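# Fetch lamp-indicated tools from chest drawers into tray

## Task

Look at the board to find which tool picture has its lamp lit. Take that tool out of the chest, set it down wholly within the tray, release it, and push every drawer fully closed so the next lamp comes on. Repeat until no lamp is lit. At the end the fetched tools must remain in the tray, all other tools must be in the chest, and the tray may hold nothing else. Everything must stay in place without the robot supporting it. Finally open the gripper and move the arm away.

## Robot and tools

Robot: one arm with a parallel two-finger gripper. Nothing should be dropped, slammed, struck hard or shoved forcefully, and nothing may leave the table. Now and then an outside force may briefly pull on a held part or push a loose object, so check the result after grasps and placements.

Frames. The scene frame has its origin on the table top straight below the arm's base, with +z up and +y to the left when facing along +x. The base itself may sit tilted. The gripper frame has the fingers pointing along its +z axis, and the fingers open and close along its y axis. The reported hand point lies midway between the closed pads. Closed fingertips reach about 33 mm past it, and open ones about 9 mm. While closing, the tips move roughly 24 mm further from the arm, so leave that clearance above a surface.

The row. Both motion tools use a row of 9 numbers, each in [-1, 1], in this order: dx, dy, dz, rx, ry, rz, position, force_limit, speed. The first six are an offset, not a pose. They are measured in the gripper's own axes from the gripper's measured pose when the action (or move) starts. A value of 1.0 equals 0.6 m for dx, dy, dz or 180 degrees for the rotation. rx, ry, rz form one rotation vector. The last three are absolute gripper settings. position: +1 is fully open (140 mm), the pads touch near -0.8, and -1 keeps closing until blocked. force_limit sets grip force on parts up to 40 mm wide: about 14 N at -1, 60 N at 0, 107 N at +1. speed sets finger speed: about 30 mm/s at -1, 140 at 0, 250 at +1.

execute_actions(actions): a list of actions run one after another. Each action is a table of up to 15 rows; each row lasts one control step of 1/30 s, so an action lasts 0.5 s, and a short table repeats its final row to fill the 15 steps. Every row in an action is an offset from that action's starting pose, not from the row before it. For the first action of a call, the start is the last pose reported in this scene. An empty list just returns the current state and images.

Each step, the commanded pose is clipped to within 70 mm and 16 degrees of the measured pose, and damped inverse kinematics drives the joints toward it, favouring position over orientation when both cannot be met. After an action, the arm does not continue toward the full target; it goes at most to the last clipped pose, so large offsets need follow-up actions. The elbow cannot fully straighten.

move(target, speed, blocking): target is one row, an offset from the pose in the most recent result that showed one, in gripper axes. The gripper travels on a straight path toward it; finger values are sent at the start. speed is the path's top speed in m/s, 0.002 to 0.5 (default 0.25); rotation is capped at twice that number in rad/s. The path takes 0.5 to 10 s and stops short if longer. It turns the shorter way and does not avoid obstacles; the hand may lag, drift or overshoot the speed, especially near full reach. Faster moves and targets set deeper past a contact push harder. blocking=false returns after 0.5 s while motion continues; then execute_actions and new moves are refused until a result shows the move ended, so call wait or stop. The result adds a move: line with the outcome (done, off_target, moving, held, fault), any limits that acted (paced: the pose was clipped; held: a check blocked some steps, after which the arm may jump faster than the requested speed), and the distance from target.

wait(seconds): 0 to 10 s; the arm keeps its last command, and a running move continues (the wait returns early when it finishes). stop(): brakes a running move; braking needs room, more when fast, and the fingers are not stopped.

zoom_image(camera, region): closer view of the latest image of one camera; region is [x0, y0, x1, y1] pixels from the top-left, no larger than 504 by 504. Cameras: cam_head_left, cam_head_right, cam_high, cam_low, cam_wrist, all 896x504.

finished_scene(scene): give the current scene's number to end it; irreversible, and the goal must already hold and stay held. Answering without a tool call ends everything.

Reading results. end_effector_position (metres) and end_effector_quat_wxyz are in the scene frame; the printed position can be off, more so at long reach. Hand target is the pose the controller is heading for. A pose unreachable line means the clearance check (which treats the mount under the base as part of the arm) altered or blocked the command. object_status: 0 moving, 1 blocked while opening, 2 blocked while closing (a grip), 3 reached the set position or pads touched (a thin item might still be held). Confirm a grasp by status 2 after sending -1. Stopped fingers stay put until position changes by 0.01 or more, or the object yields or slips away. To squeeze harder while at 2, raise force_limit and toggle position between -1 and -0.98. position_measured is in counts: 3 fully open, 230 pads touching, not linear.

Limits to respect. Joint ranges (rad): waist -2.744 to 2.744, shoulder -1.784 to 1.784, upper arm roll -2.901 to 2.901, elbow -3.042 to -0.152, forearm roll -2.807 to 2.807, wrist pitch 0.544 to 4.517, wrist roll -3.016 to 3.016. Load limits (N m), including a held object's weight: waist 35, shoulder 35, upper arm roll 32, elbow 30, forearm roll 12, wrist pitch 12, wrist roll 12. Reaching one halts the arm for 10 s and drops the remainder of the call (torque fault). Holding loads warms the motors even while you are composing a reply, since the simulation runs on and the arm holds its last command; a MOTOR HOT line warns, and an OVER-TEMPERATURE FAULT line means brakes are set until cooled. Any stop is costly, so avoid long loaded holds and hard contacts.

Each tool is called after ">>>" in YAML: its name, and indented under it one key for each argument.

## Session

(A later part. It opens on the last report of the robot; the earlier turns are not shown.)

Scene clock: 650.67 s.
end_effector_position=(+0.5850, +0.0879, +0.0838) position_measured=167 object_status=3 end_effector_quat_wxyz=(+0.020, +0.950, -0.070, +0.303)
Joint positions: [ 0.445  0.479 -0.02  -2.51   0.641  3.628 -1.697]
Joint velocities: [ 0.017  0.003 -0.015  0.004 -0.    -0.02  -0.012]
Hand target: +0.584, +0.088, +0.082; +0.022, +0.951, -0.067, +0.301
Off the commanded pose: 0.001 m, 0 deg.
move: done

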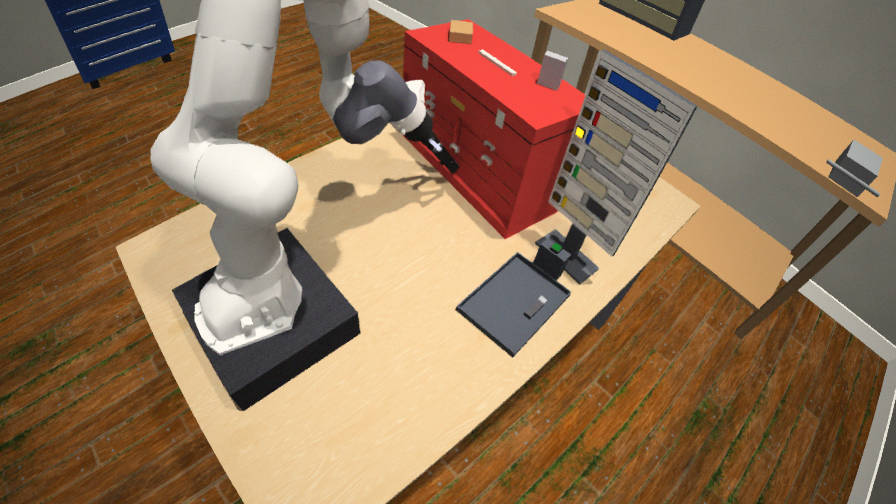

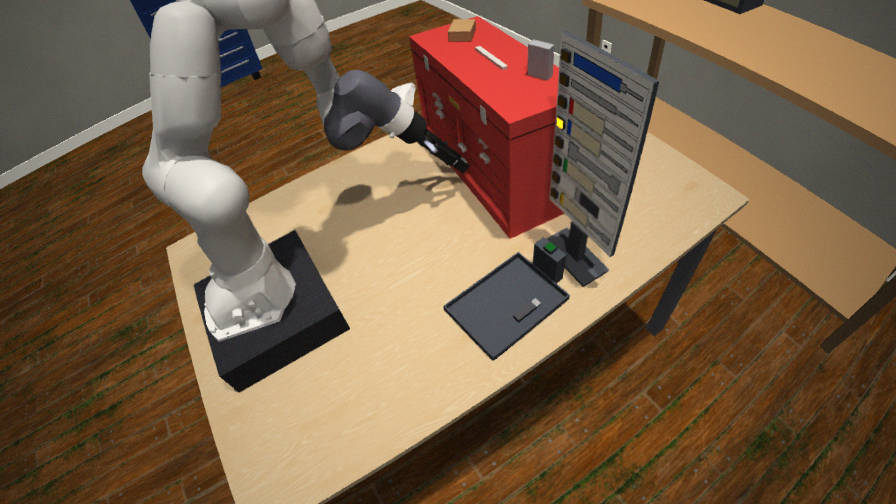

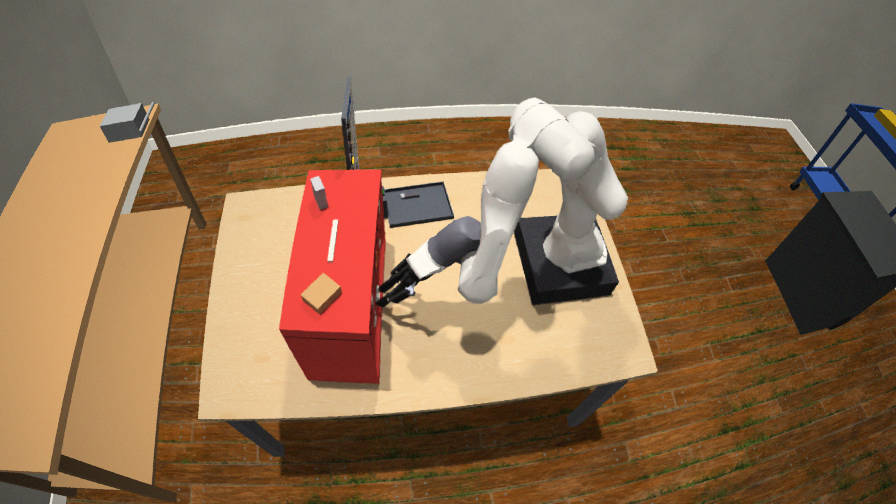

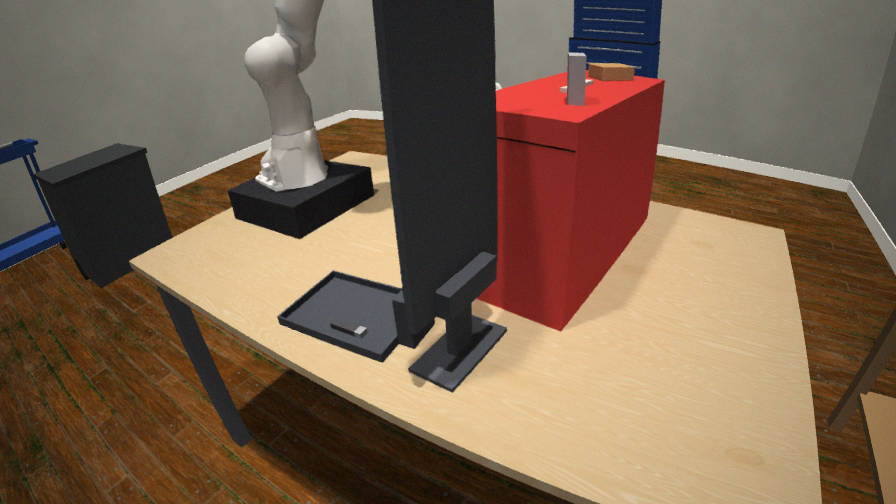

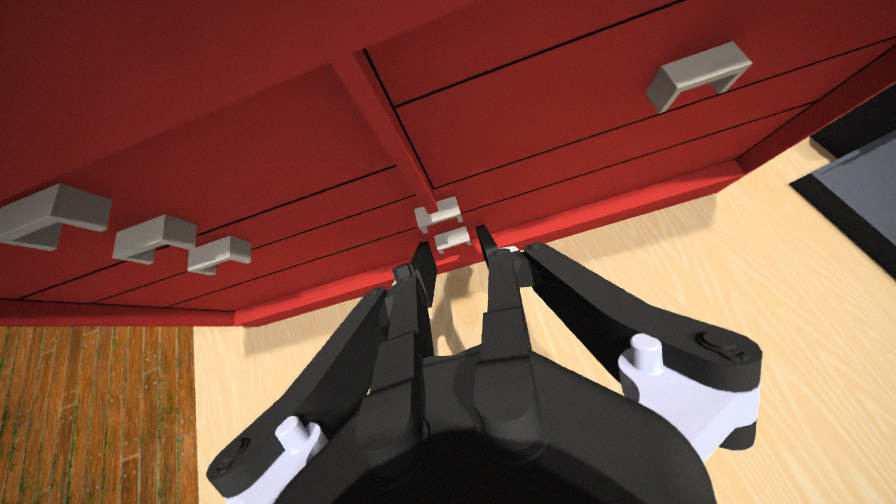

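Good. Close.

>>> execute_actions:
  actions:
    - [[0,-0.001,0,0,0,0,-1,0,-0.3]]

Scene clock: 652.27 s.
end_effector_position=(+0.5845, +0.0883, +0.0832) position_measured=193 object_status=2 end_effector_quat_wxyz=(+0.021, +0.951, -0.068, +0.302)
Joint positions: [ 0.447  0.479 -0.021 -2.51   0.641  3.625 -1.7  ]
Joint velocities: [-0.001 -0.001  0.001  0.     0.002  0.002  0.001]
Hand target: +0.585, +0.088, +0.084; +0.020, +0.950, -0.070, +0.303
Off the commanded pose: 0.001 m, 0 deg.

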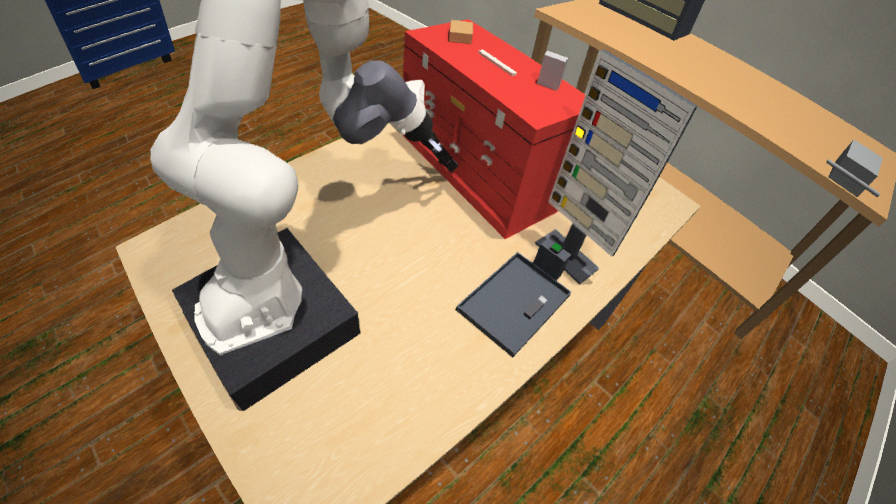

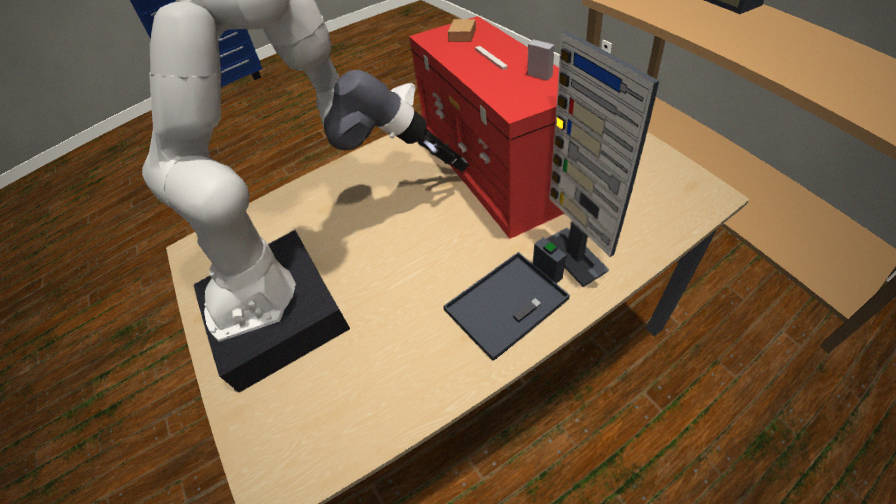

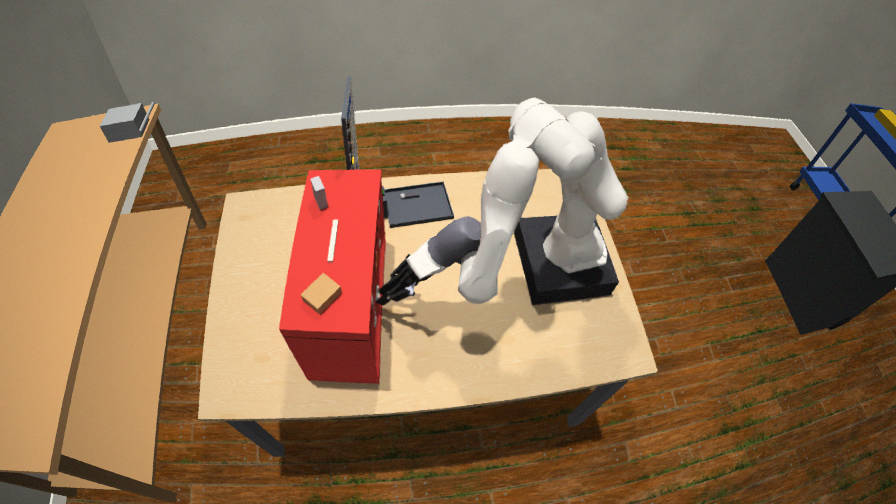

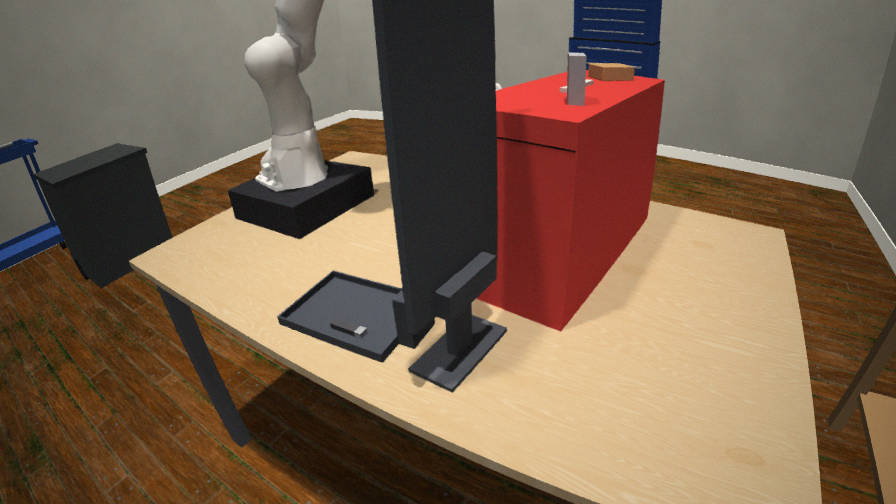

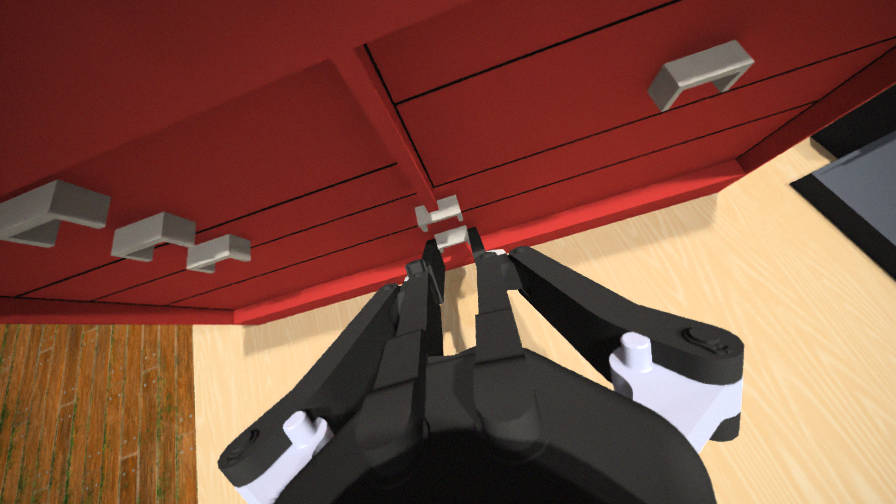

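>>> move:
  target: [-0.1908,0,-0.1348,0,0,0,-1,0,-0.3]
  speed: 0.1

Scene clock: 657.10 s.
end_effector_position=(+0.4474, +0.1068, +0.0850) position_measured=193 object_status=2 end_effector_quat_wxyz=(+0.022, +0.951, -0.065, +0.301)
Joint positions: [ 0.483  0.365  0.16  -2.867  0.707  3.86  -1.541]
Joint velocities: [-0.001  0.     0.004 -0.005  0.002  0.005  0.022]
Hand target: +0.446, +0.108, +0.086; +0.020, +0.951, -0.068, +0.302
Off the commanded pose: 0.003 m, 0 deg.
move: done

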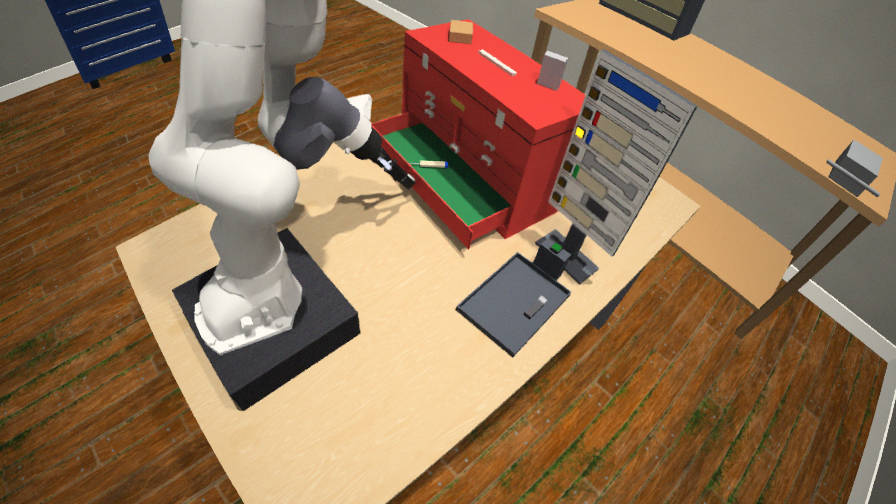

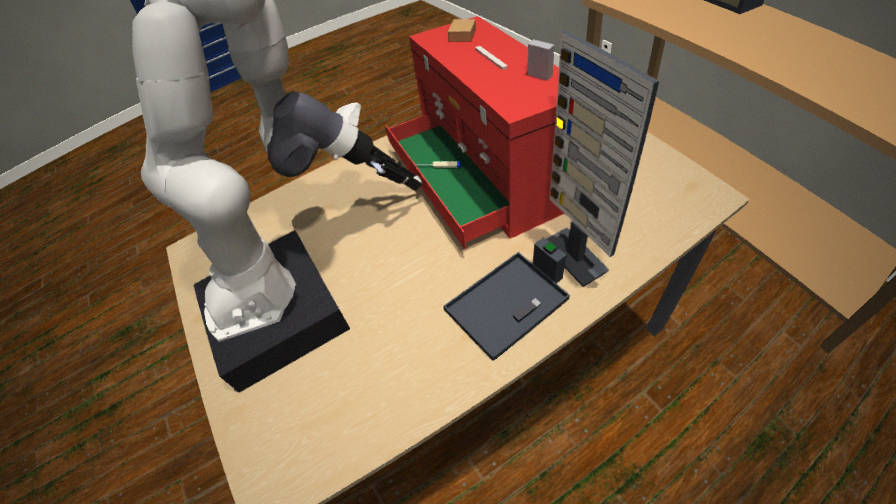

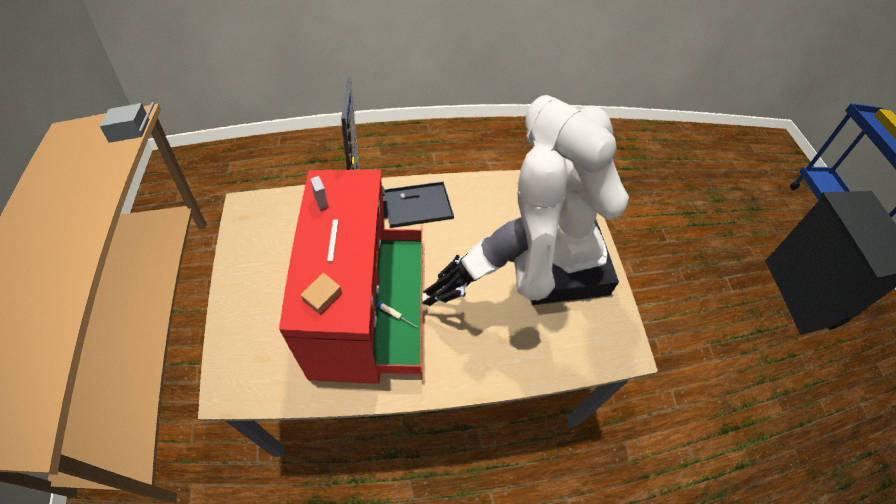

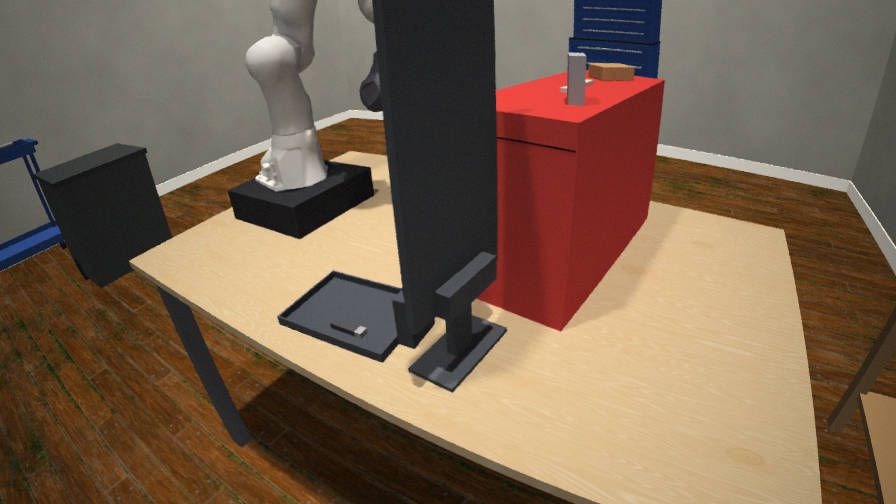

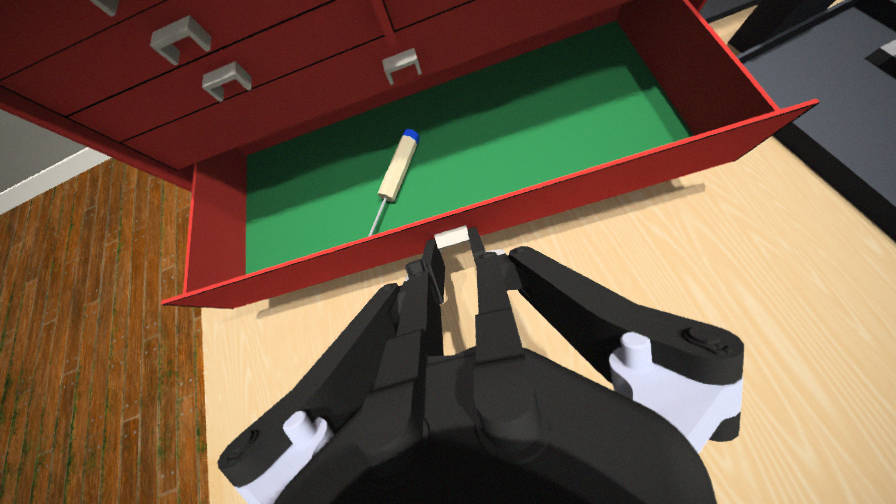

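>>> zoom_image:
  camera: "cam_wrist"
  region: [330,110,470,250]

Region (330, 110, 470, 250) of cam_wrist's 896x504 image, scaled by 3.600, with more detail than that image has.

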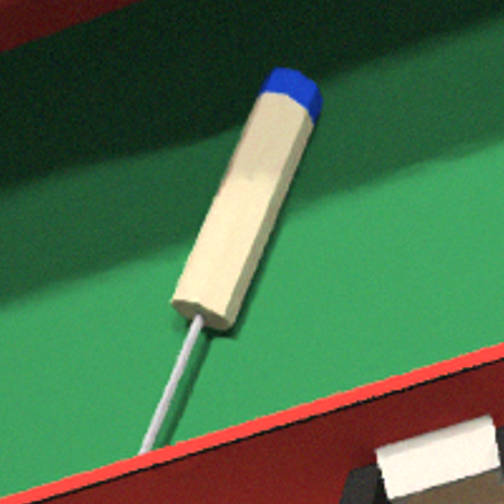

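>>> move:
  target: [-0.036,-0.001,-0.0225,0,0,0,-1,0,-0.3]
  speed: 0.05

Scene clock: 681.87 s.
end_effector_position=(+0.4255, +0.1098, +0.0852) position_measured=193 object_status=2 end_effector_quat_wxyz=(+0.022, +0.951, -0.065, +0.303)
Joint positions: [ 0.499  0.362  0.196 -2.916  0.732  3.904 -1.504]
Joint velocities: [-0.     0.001  0.006 -0.003  0.005  0.006  0.014]
Hand target: +0.422, +0.111, +0.084; +0.022, +0.951, -0.065, +0.301
Off the commanded pose: 0.004 m, 0 deg.
move: off_target

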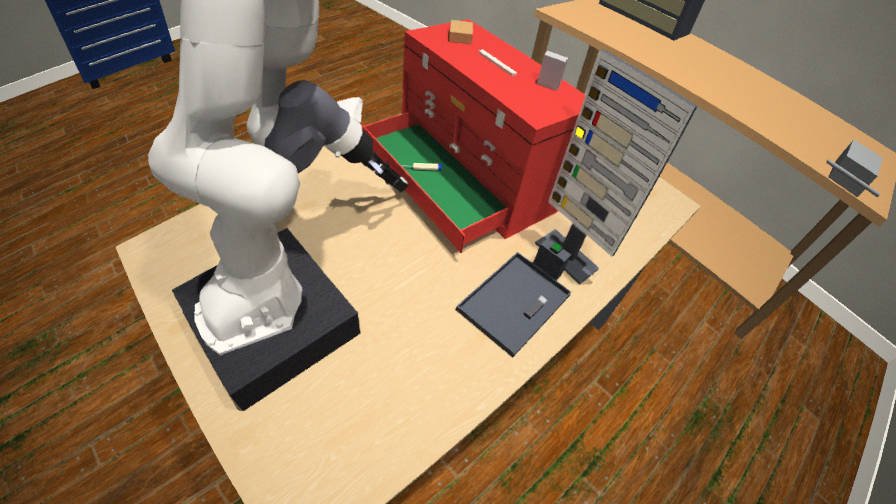

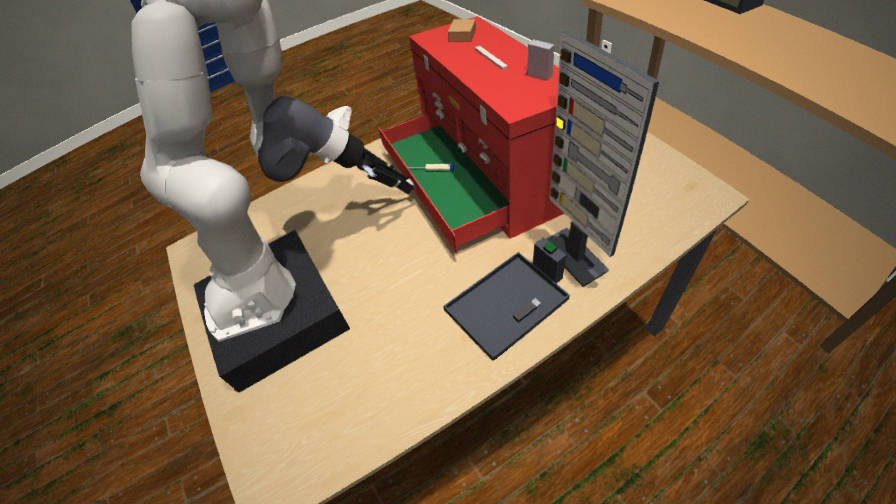

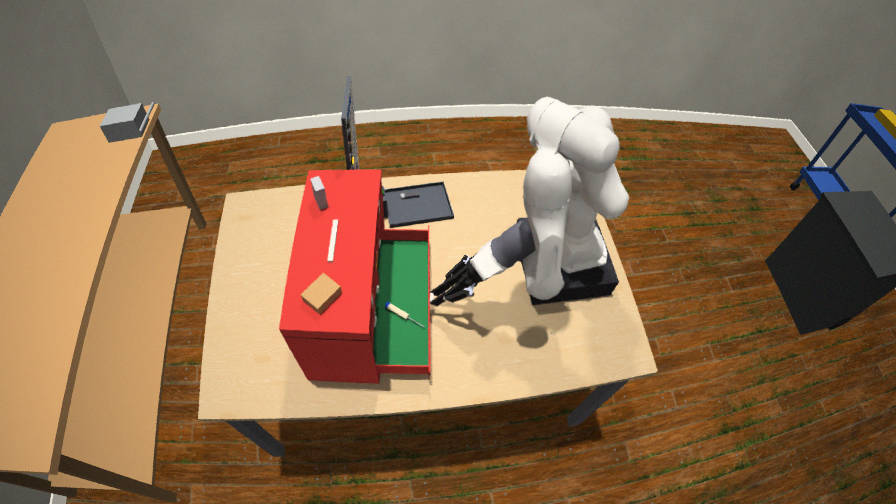

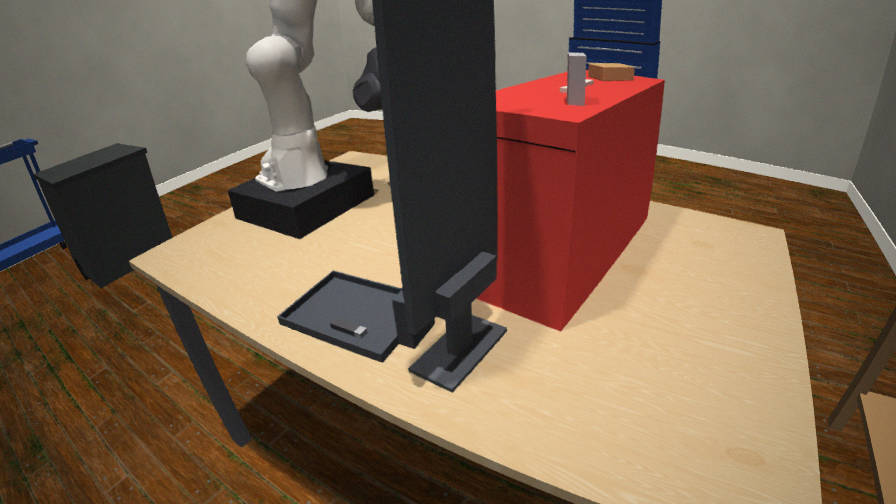

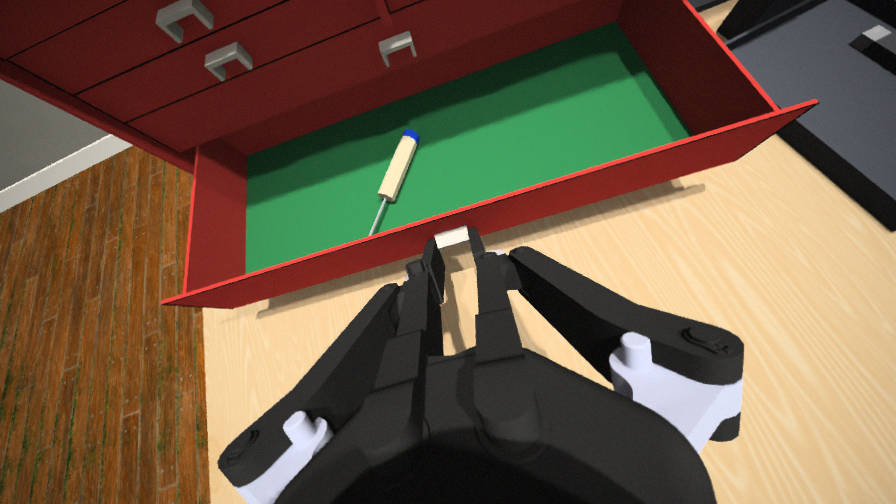

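>>> execute_actions:
  actions:
    - [[0,0,0,0,0,0,-0.3,0,0]]

Scene clock: 684.47 s.
end_effector_position=(+0.4253, +0.1098, +0.0852) position_measured=167 object_status=3 end_effector_quat_wxyz=(+0.022, +0.951, -0.066, +0.303)
Joint positions: [ 0.499  0.362  0.197 -2.916  0.732  3.904 -1.501]
Joint velocities: [-0.    -0.001  0.    -0.    -0.001  0.    -0.002]
Hand target: +0.426, +0.110, +0.085; +0.022, +0.951, -0.065, +0.303
Off the commanded pose: 0.000 m, 0 deg.

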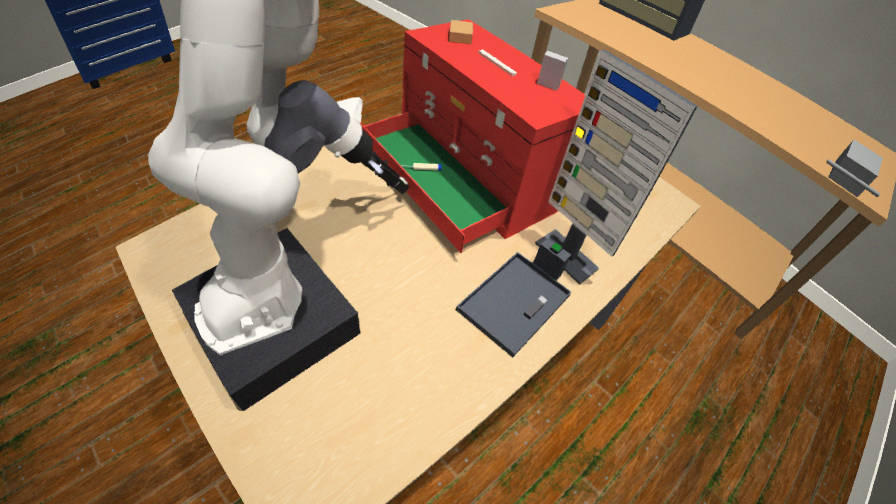

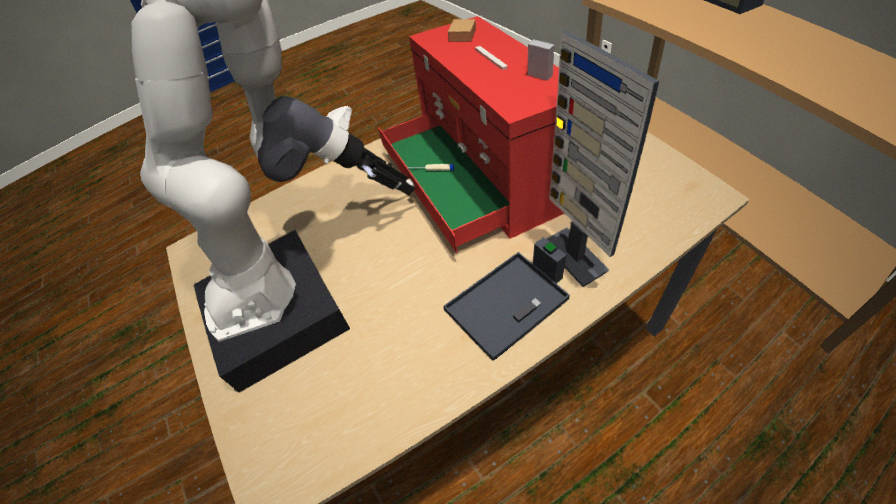

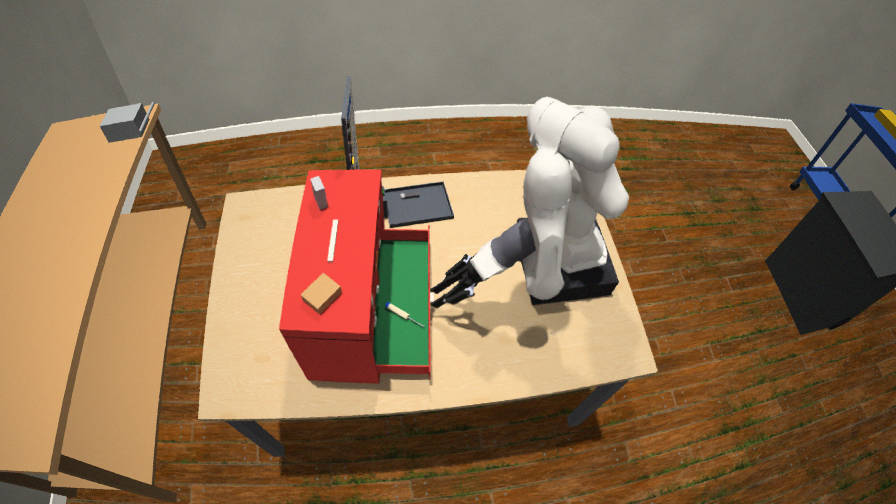

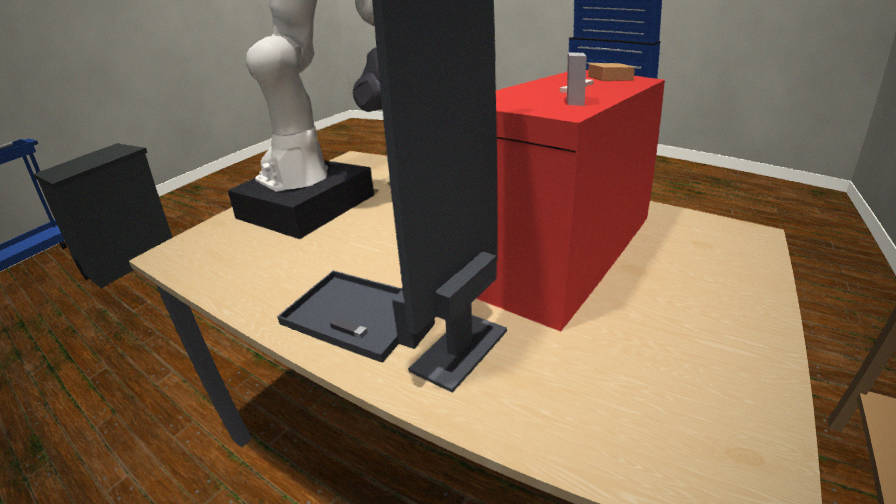

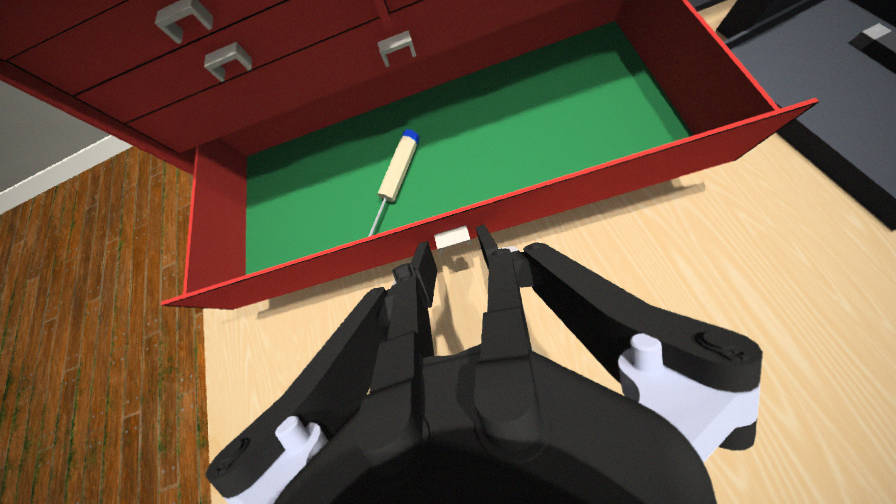

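>>> move:
  target: [0.0527,0,-0.0752,0,-0.0556,0,-0.3,0,0]
  speed: 0.1

Scene clock: 688.00 s.
end_effector_position=(+0.4266, +0.1073, +0.1396) position_measured=167 object_status=3 end_effector_quat_wxyz=(-0.011, +0.966, -0.095, +0.241)
Joint positions: [ 0.538  0.006  0.156 -2.861  1.217  3.469 -1.98 ]
Joint velocities: [ 0.011  0.033  0.03   0.083  0.29  -0.001 -0.288]
Hand target: +0.425, +0.108, +0.138; -0.003, +0.969, -0.066, +0.239
Off the commanded pose: 0.003 m, 5 deg.
move: off_target

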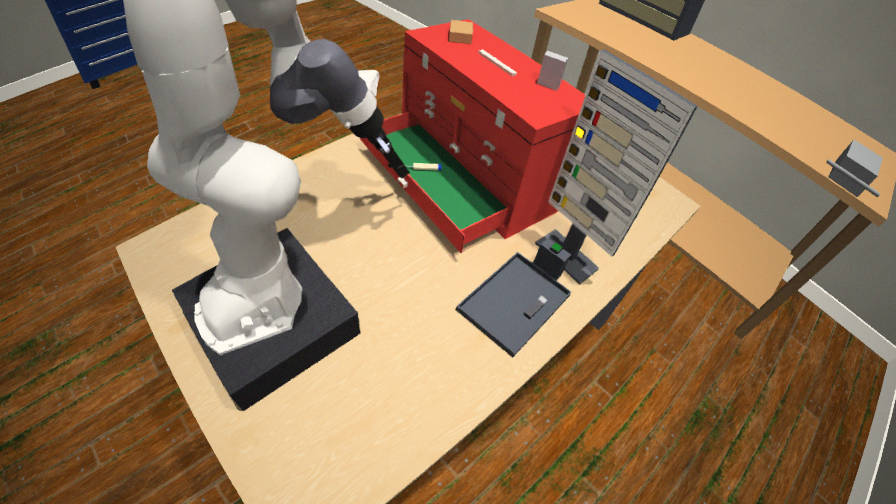

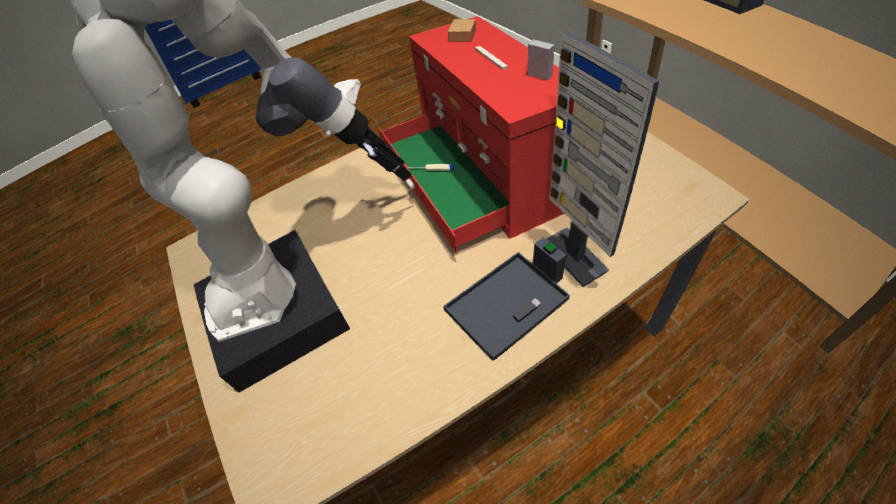

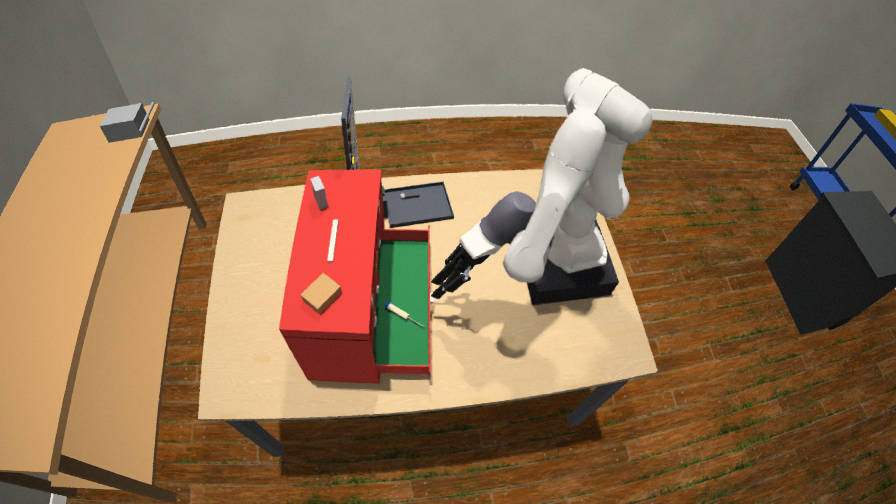

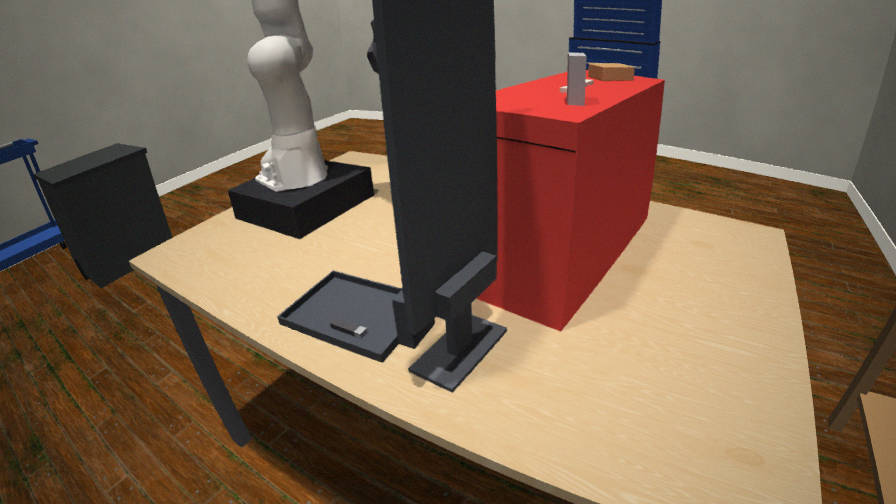

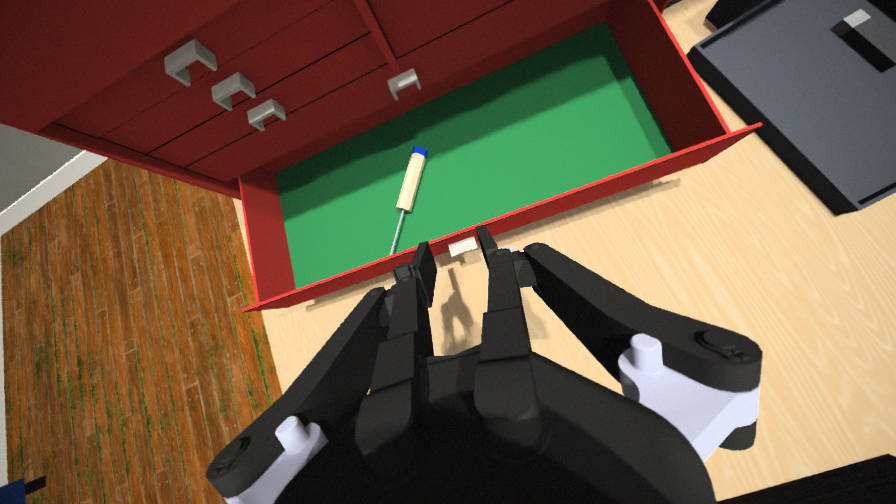

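>>> move:
  target: [0.1491,-0.0941,0.0941,-0.0895,-0.0092,0.1337,-0.3,0,0]
  speed: 0.15

Scene clock: 702.20 s.
end_effector_position=(+0.5340, +0.1470, +0.1325) position_measured=167 object_status=3 end_effector_quat_wxyz=(+0.074, +0.921, -0.329, +0.196)
Joint positions: [ 0.24   0.617  0.468 -1.845  2.184  3.995 -2.751]
Joint velocities: [-0.004  0.001  0.005  0.001 -0.001  0.013 -0.03 ]
Hand target: +0.534, +0.146, +0.132; +0.077, +0.922, -0.325, +0.195
Off the commanded pose: 0.008 m, 1 deg.
move: off_target

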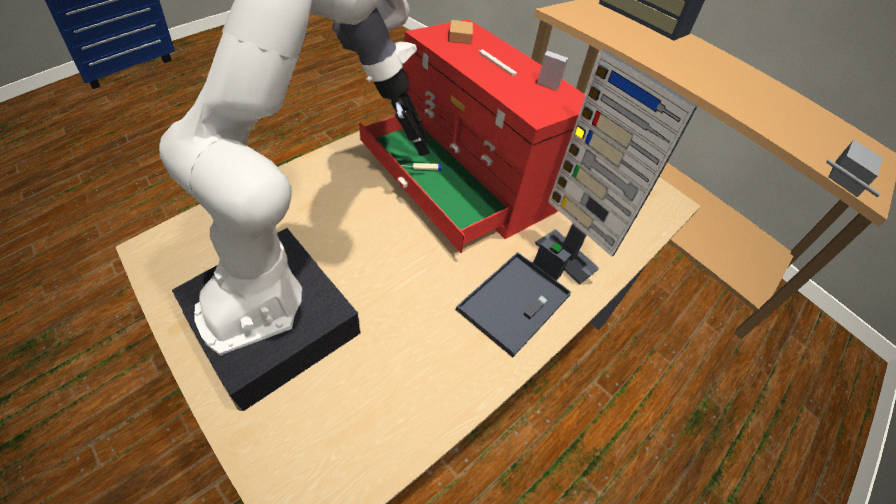

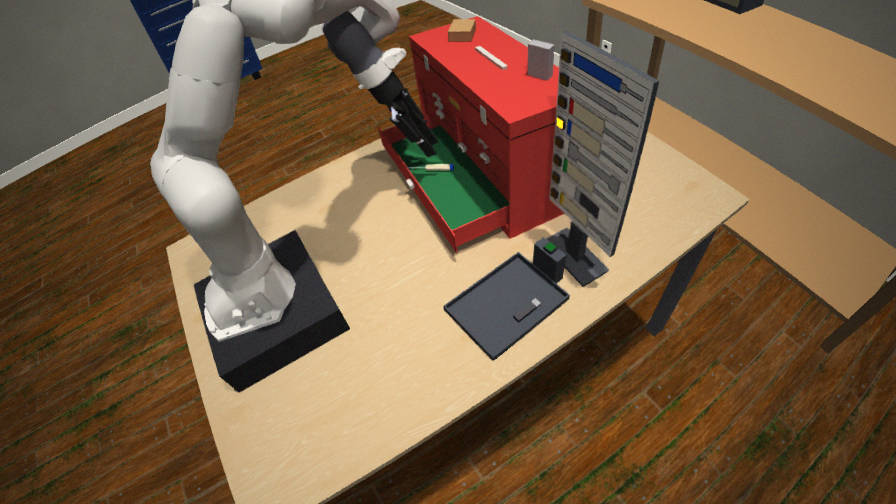

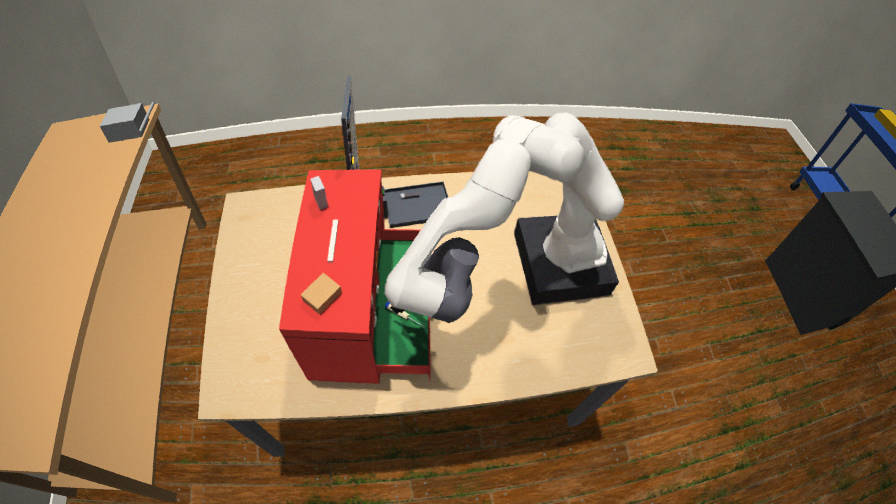

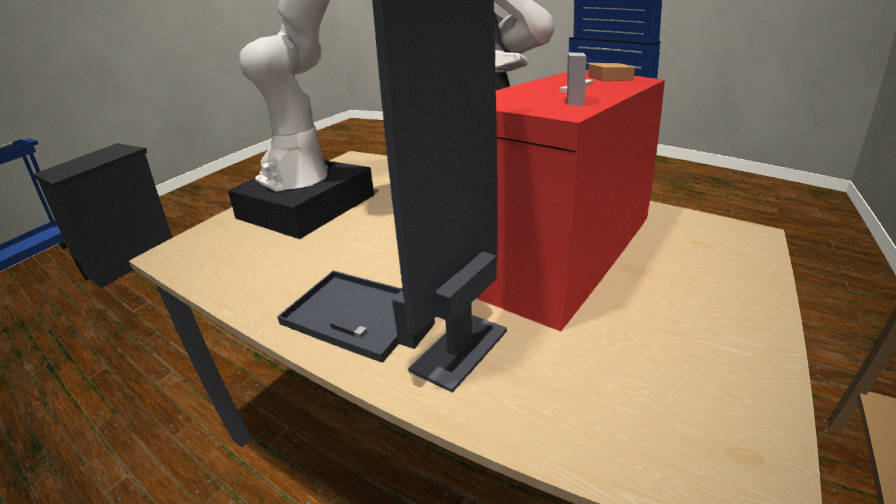

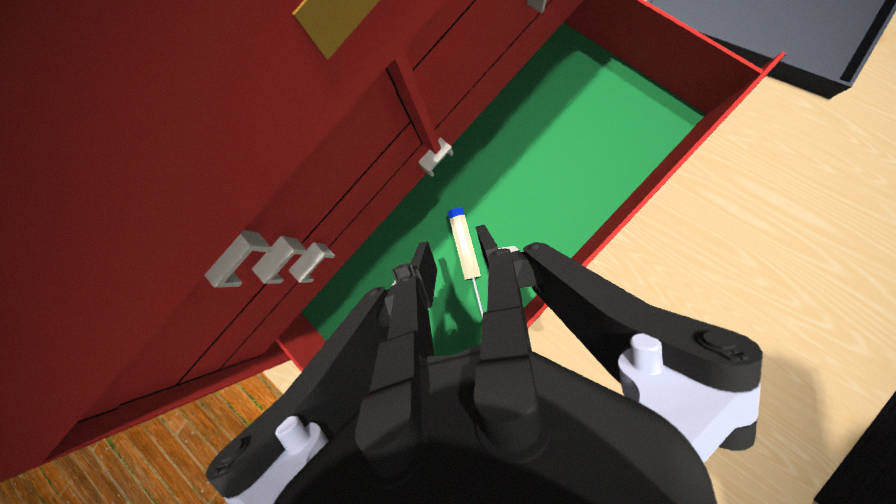

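>>> zoom_image:
  camera: "cam_wrist"
  region: [400,190,540,330]

Region (400, 190, 540, 330) of cam_wrist's 896x504 image, scaled by 3.600, with more detail than that image has.

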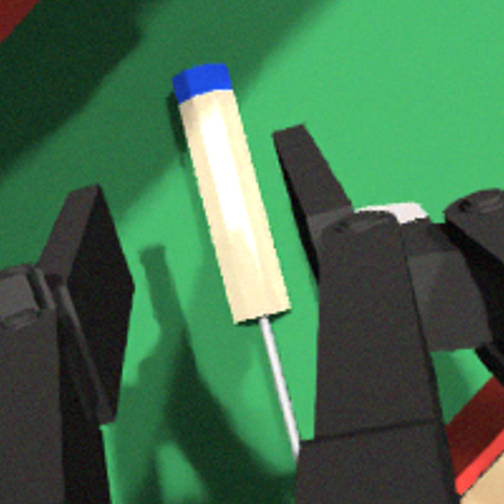

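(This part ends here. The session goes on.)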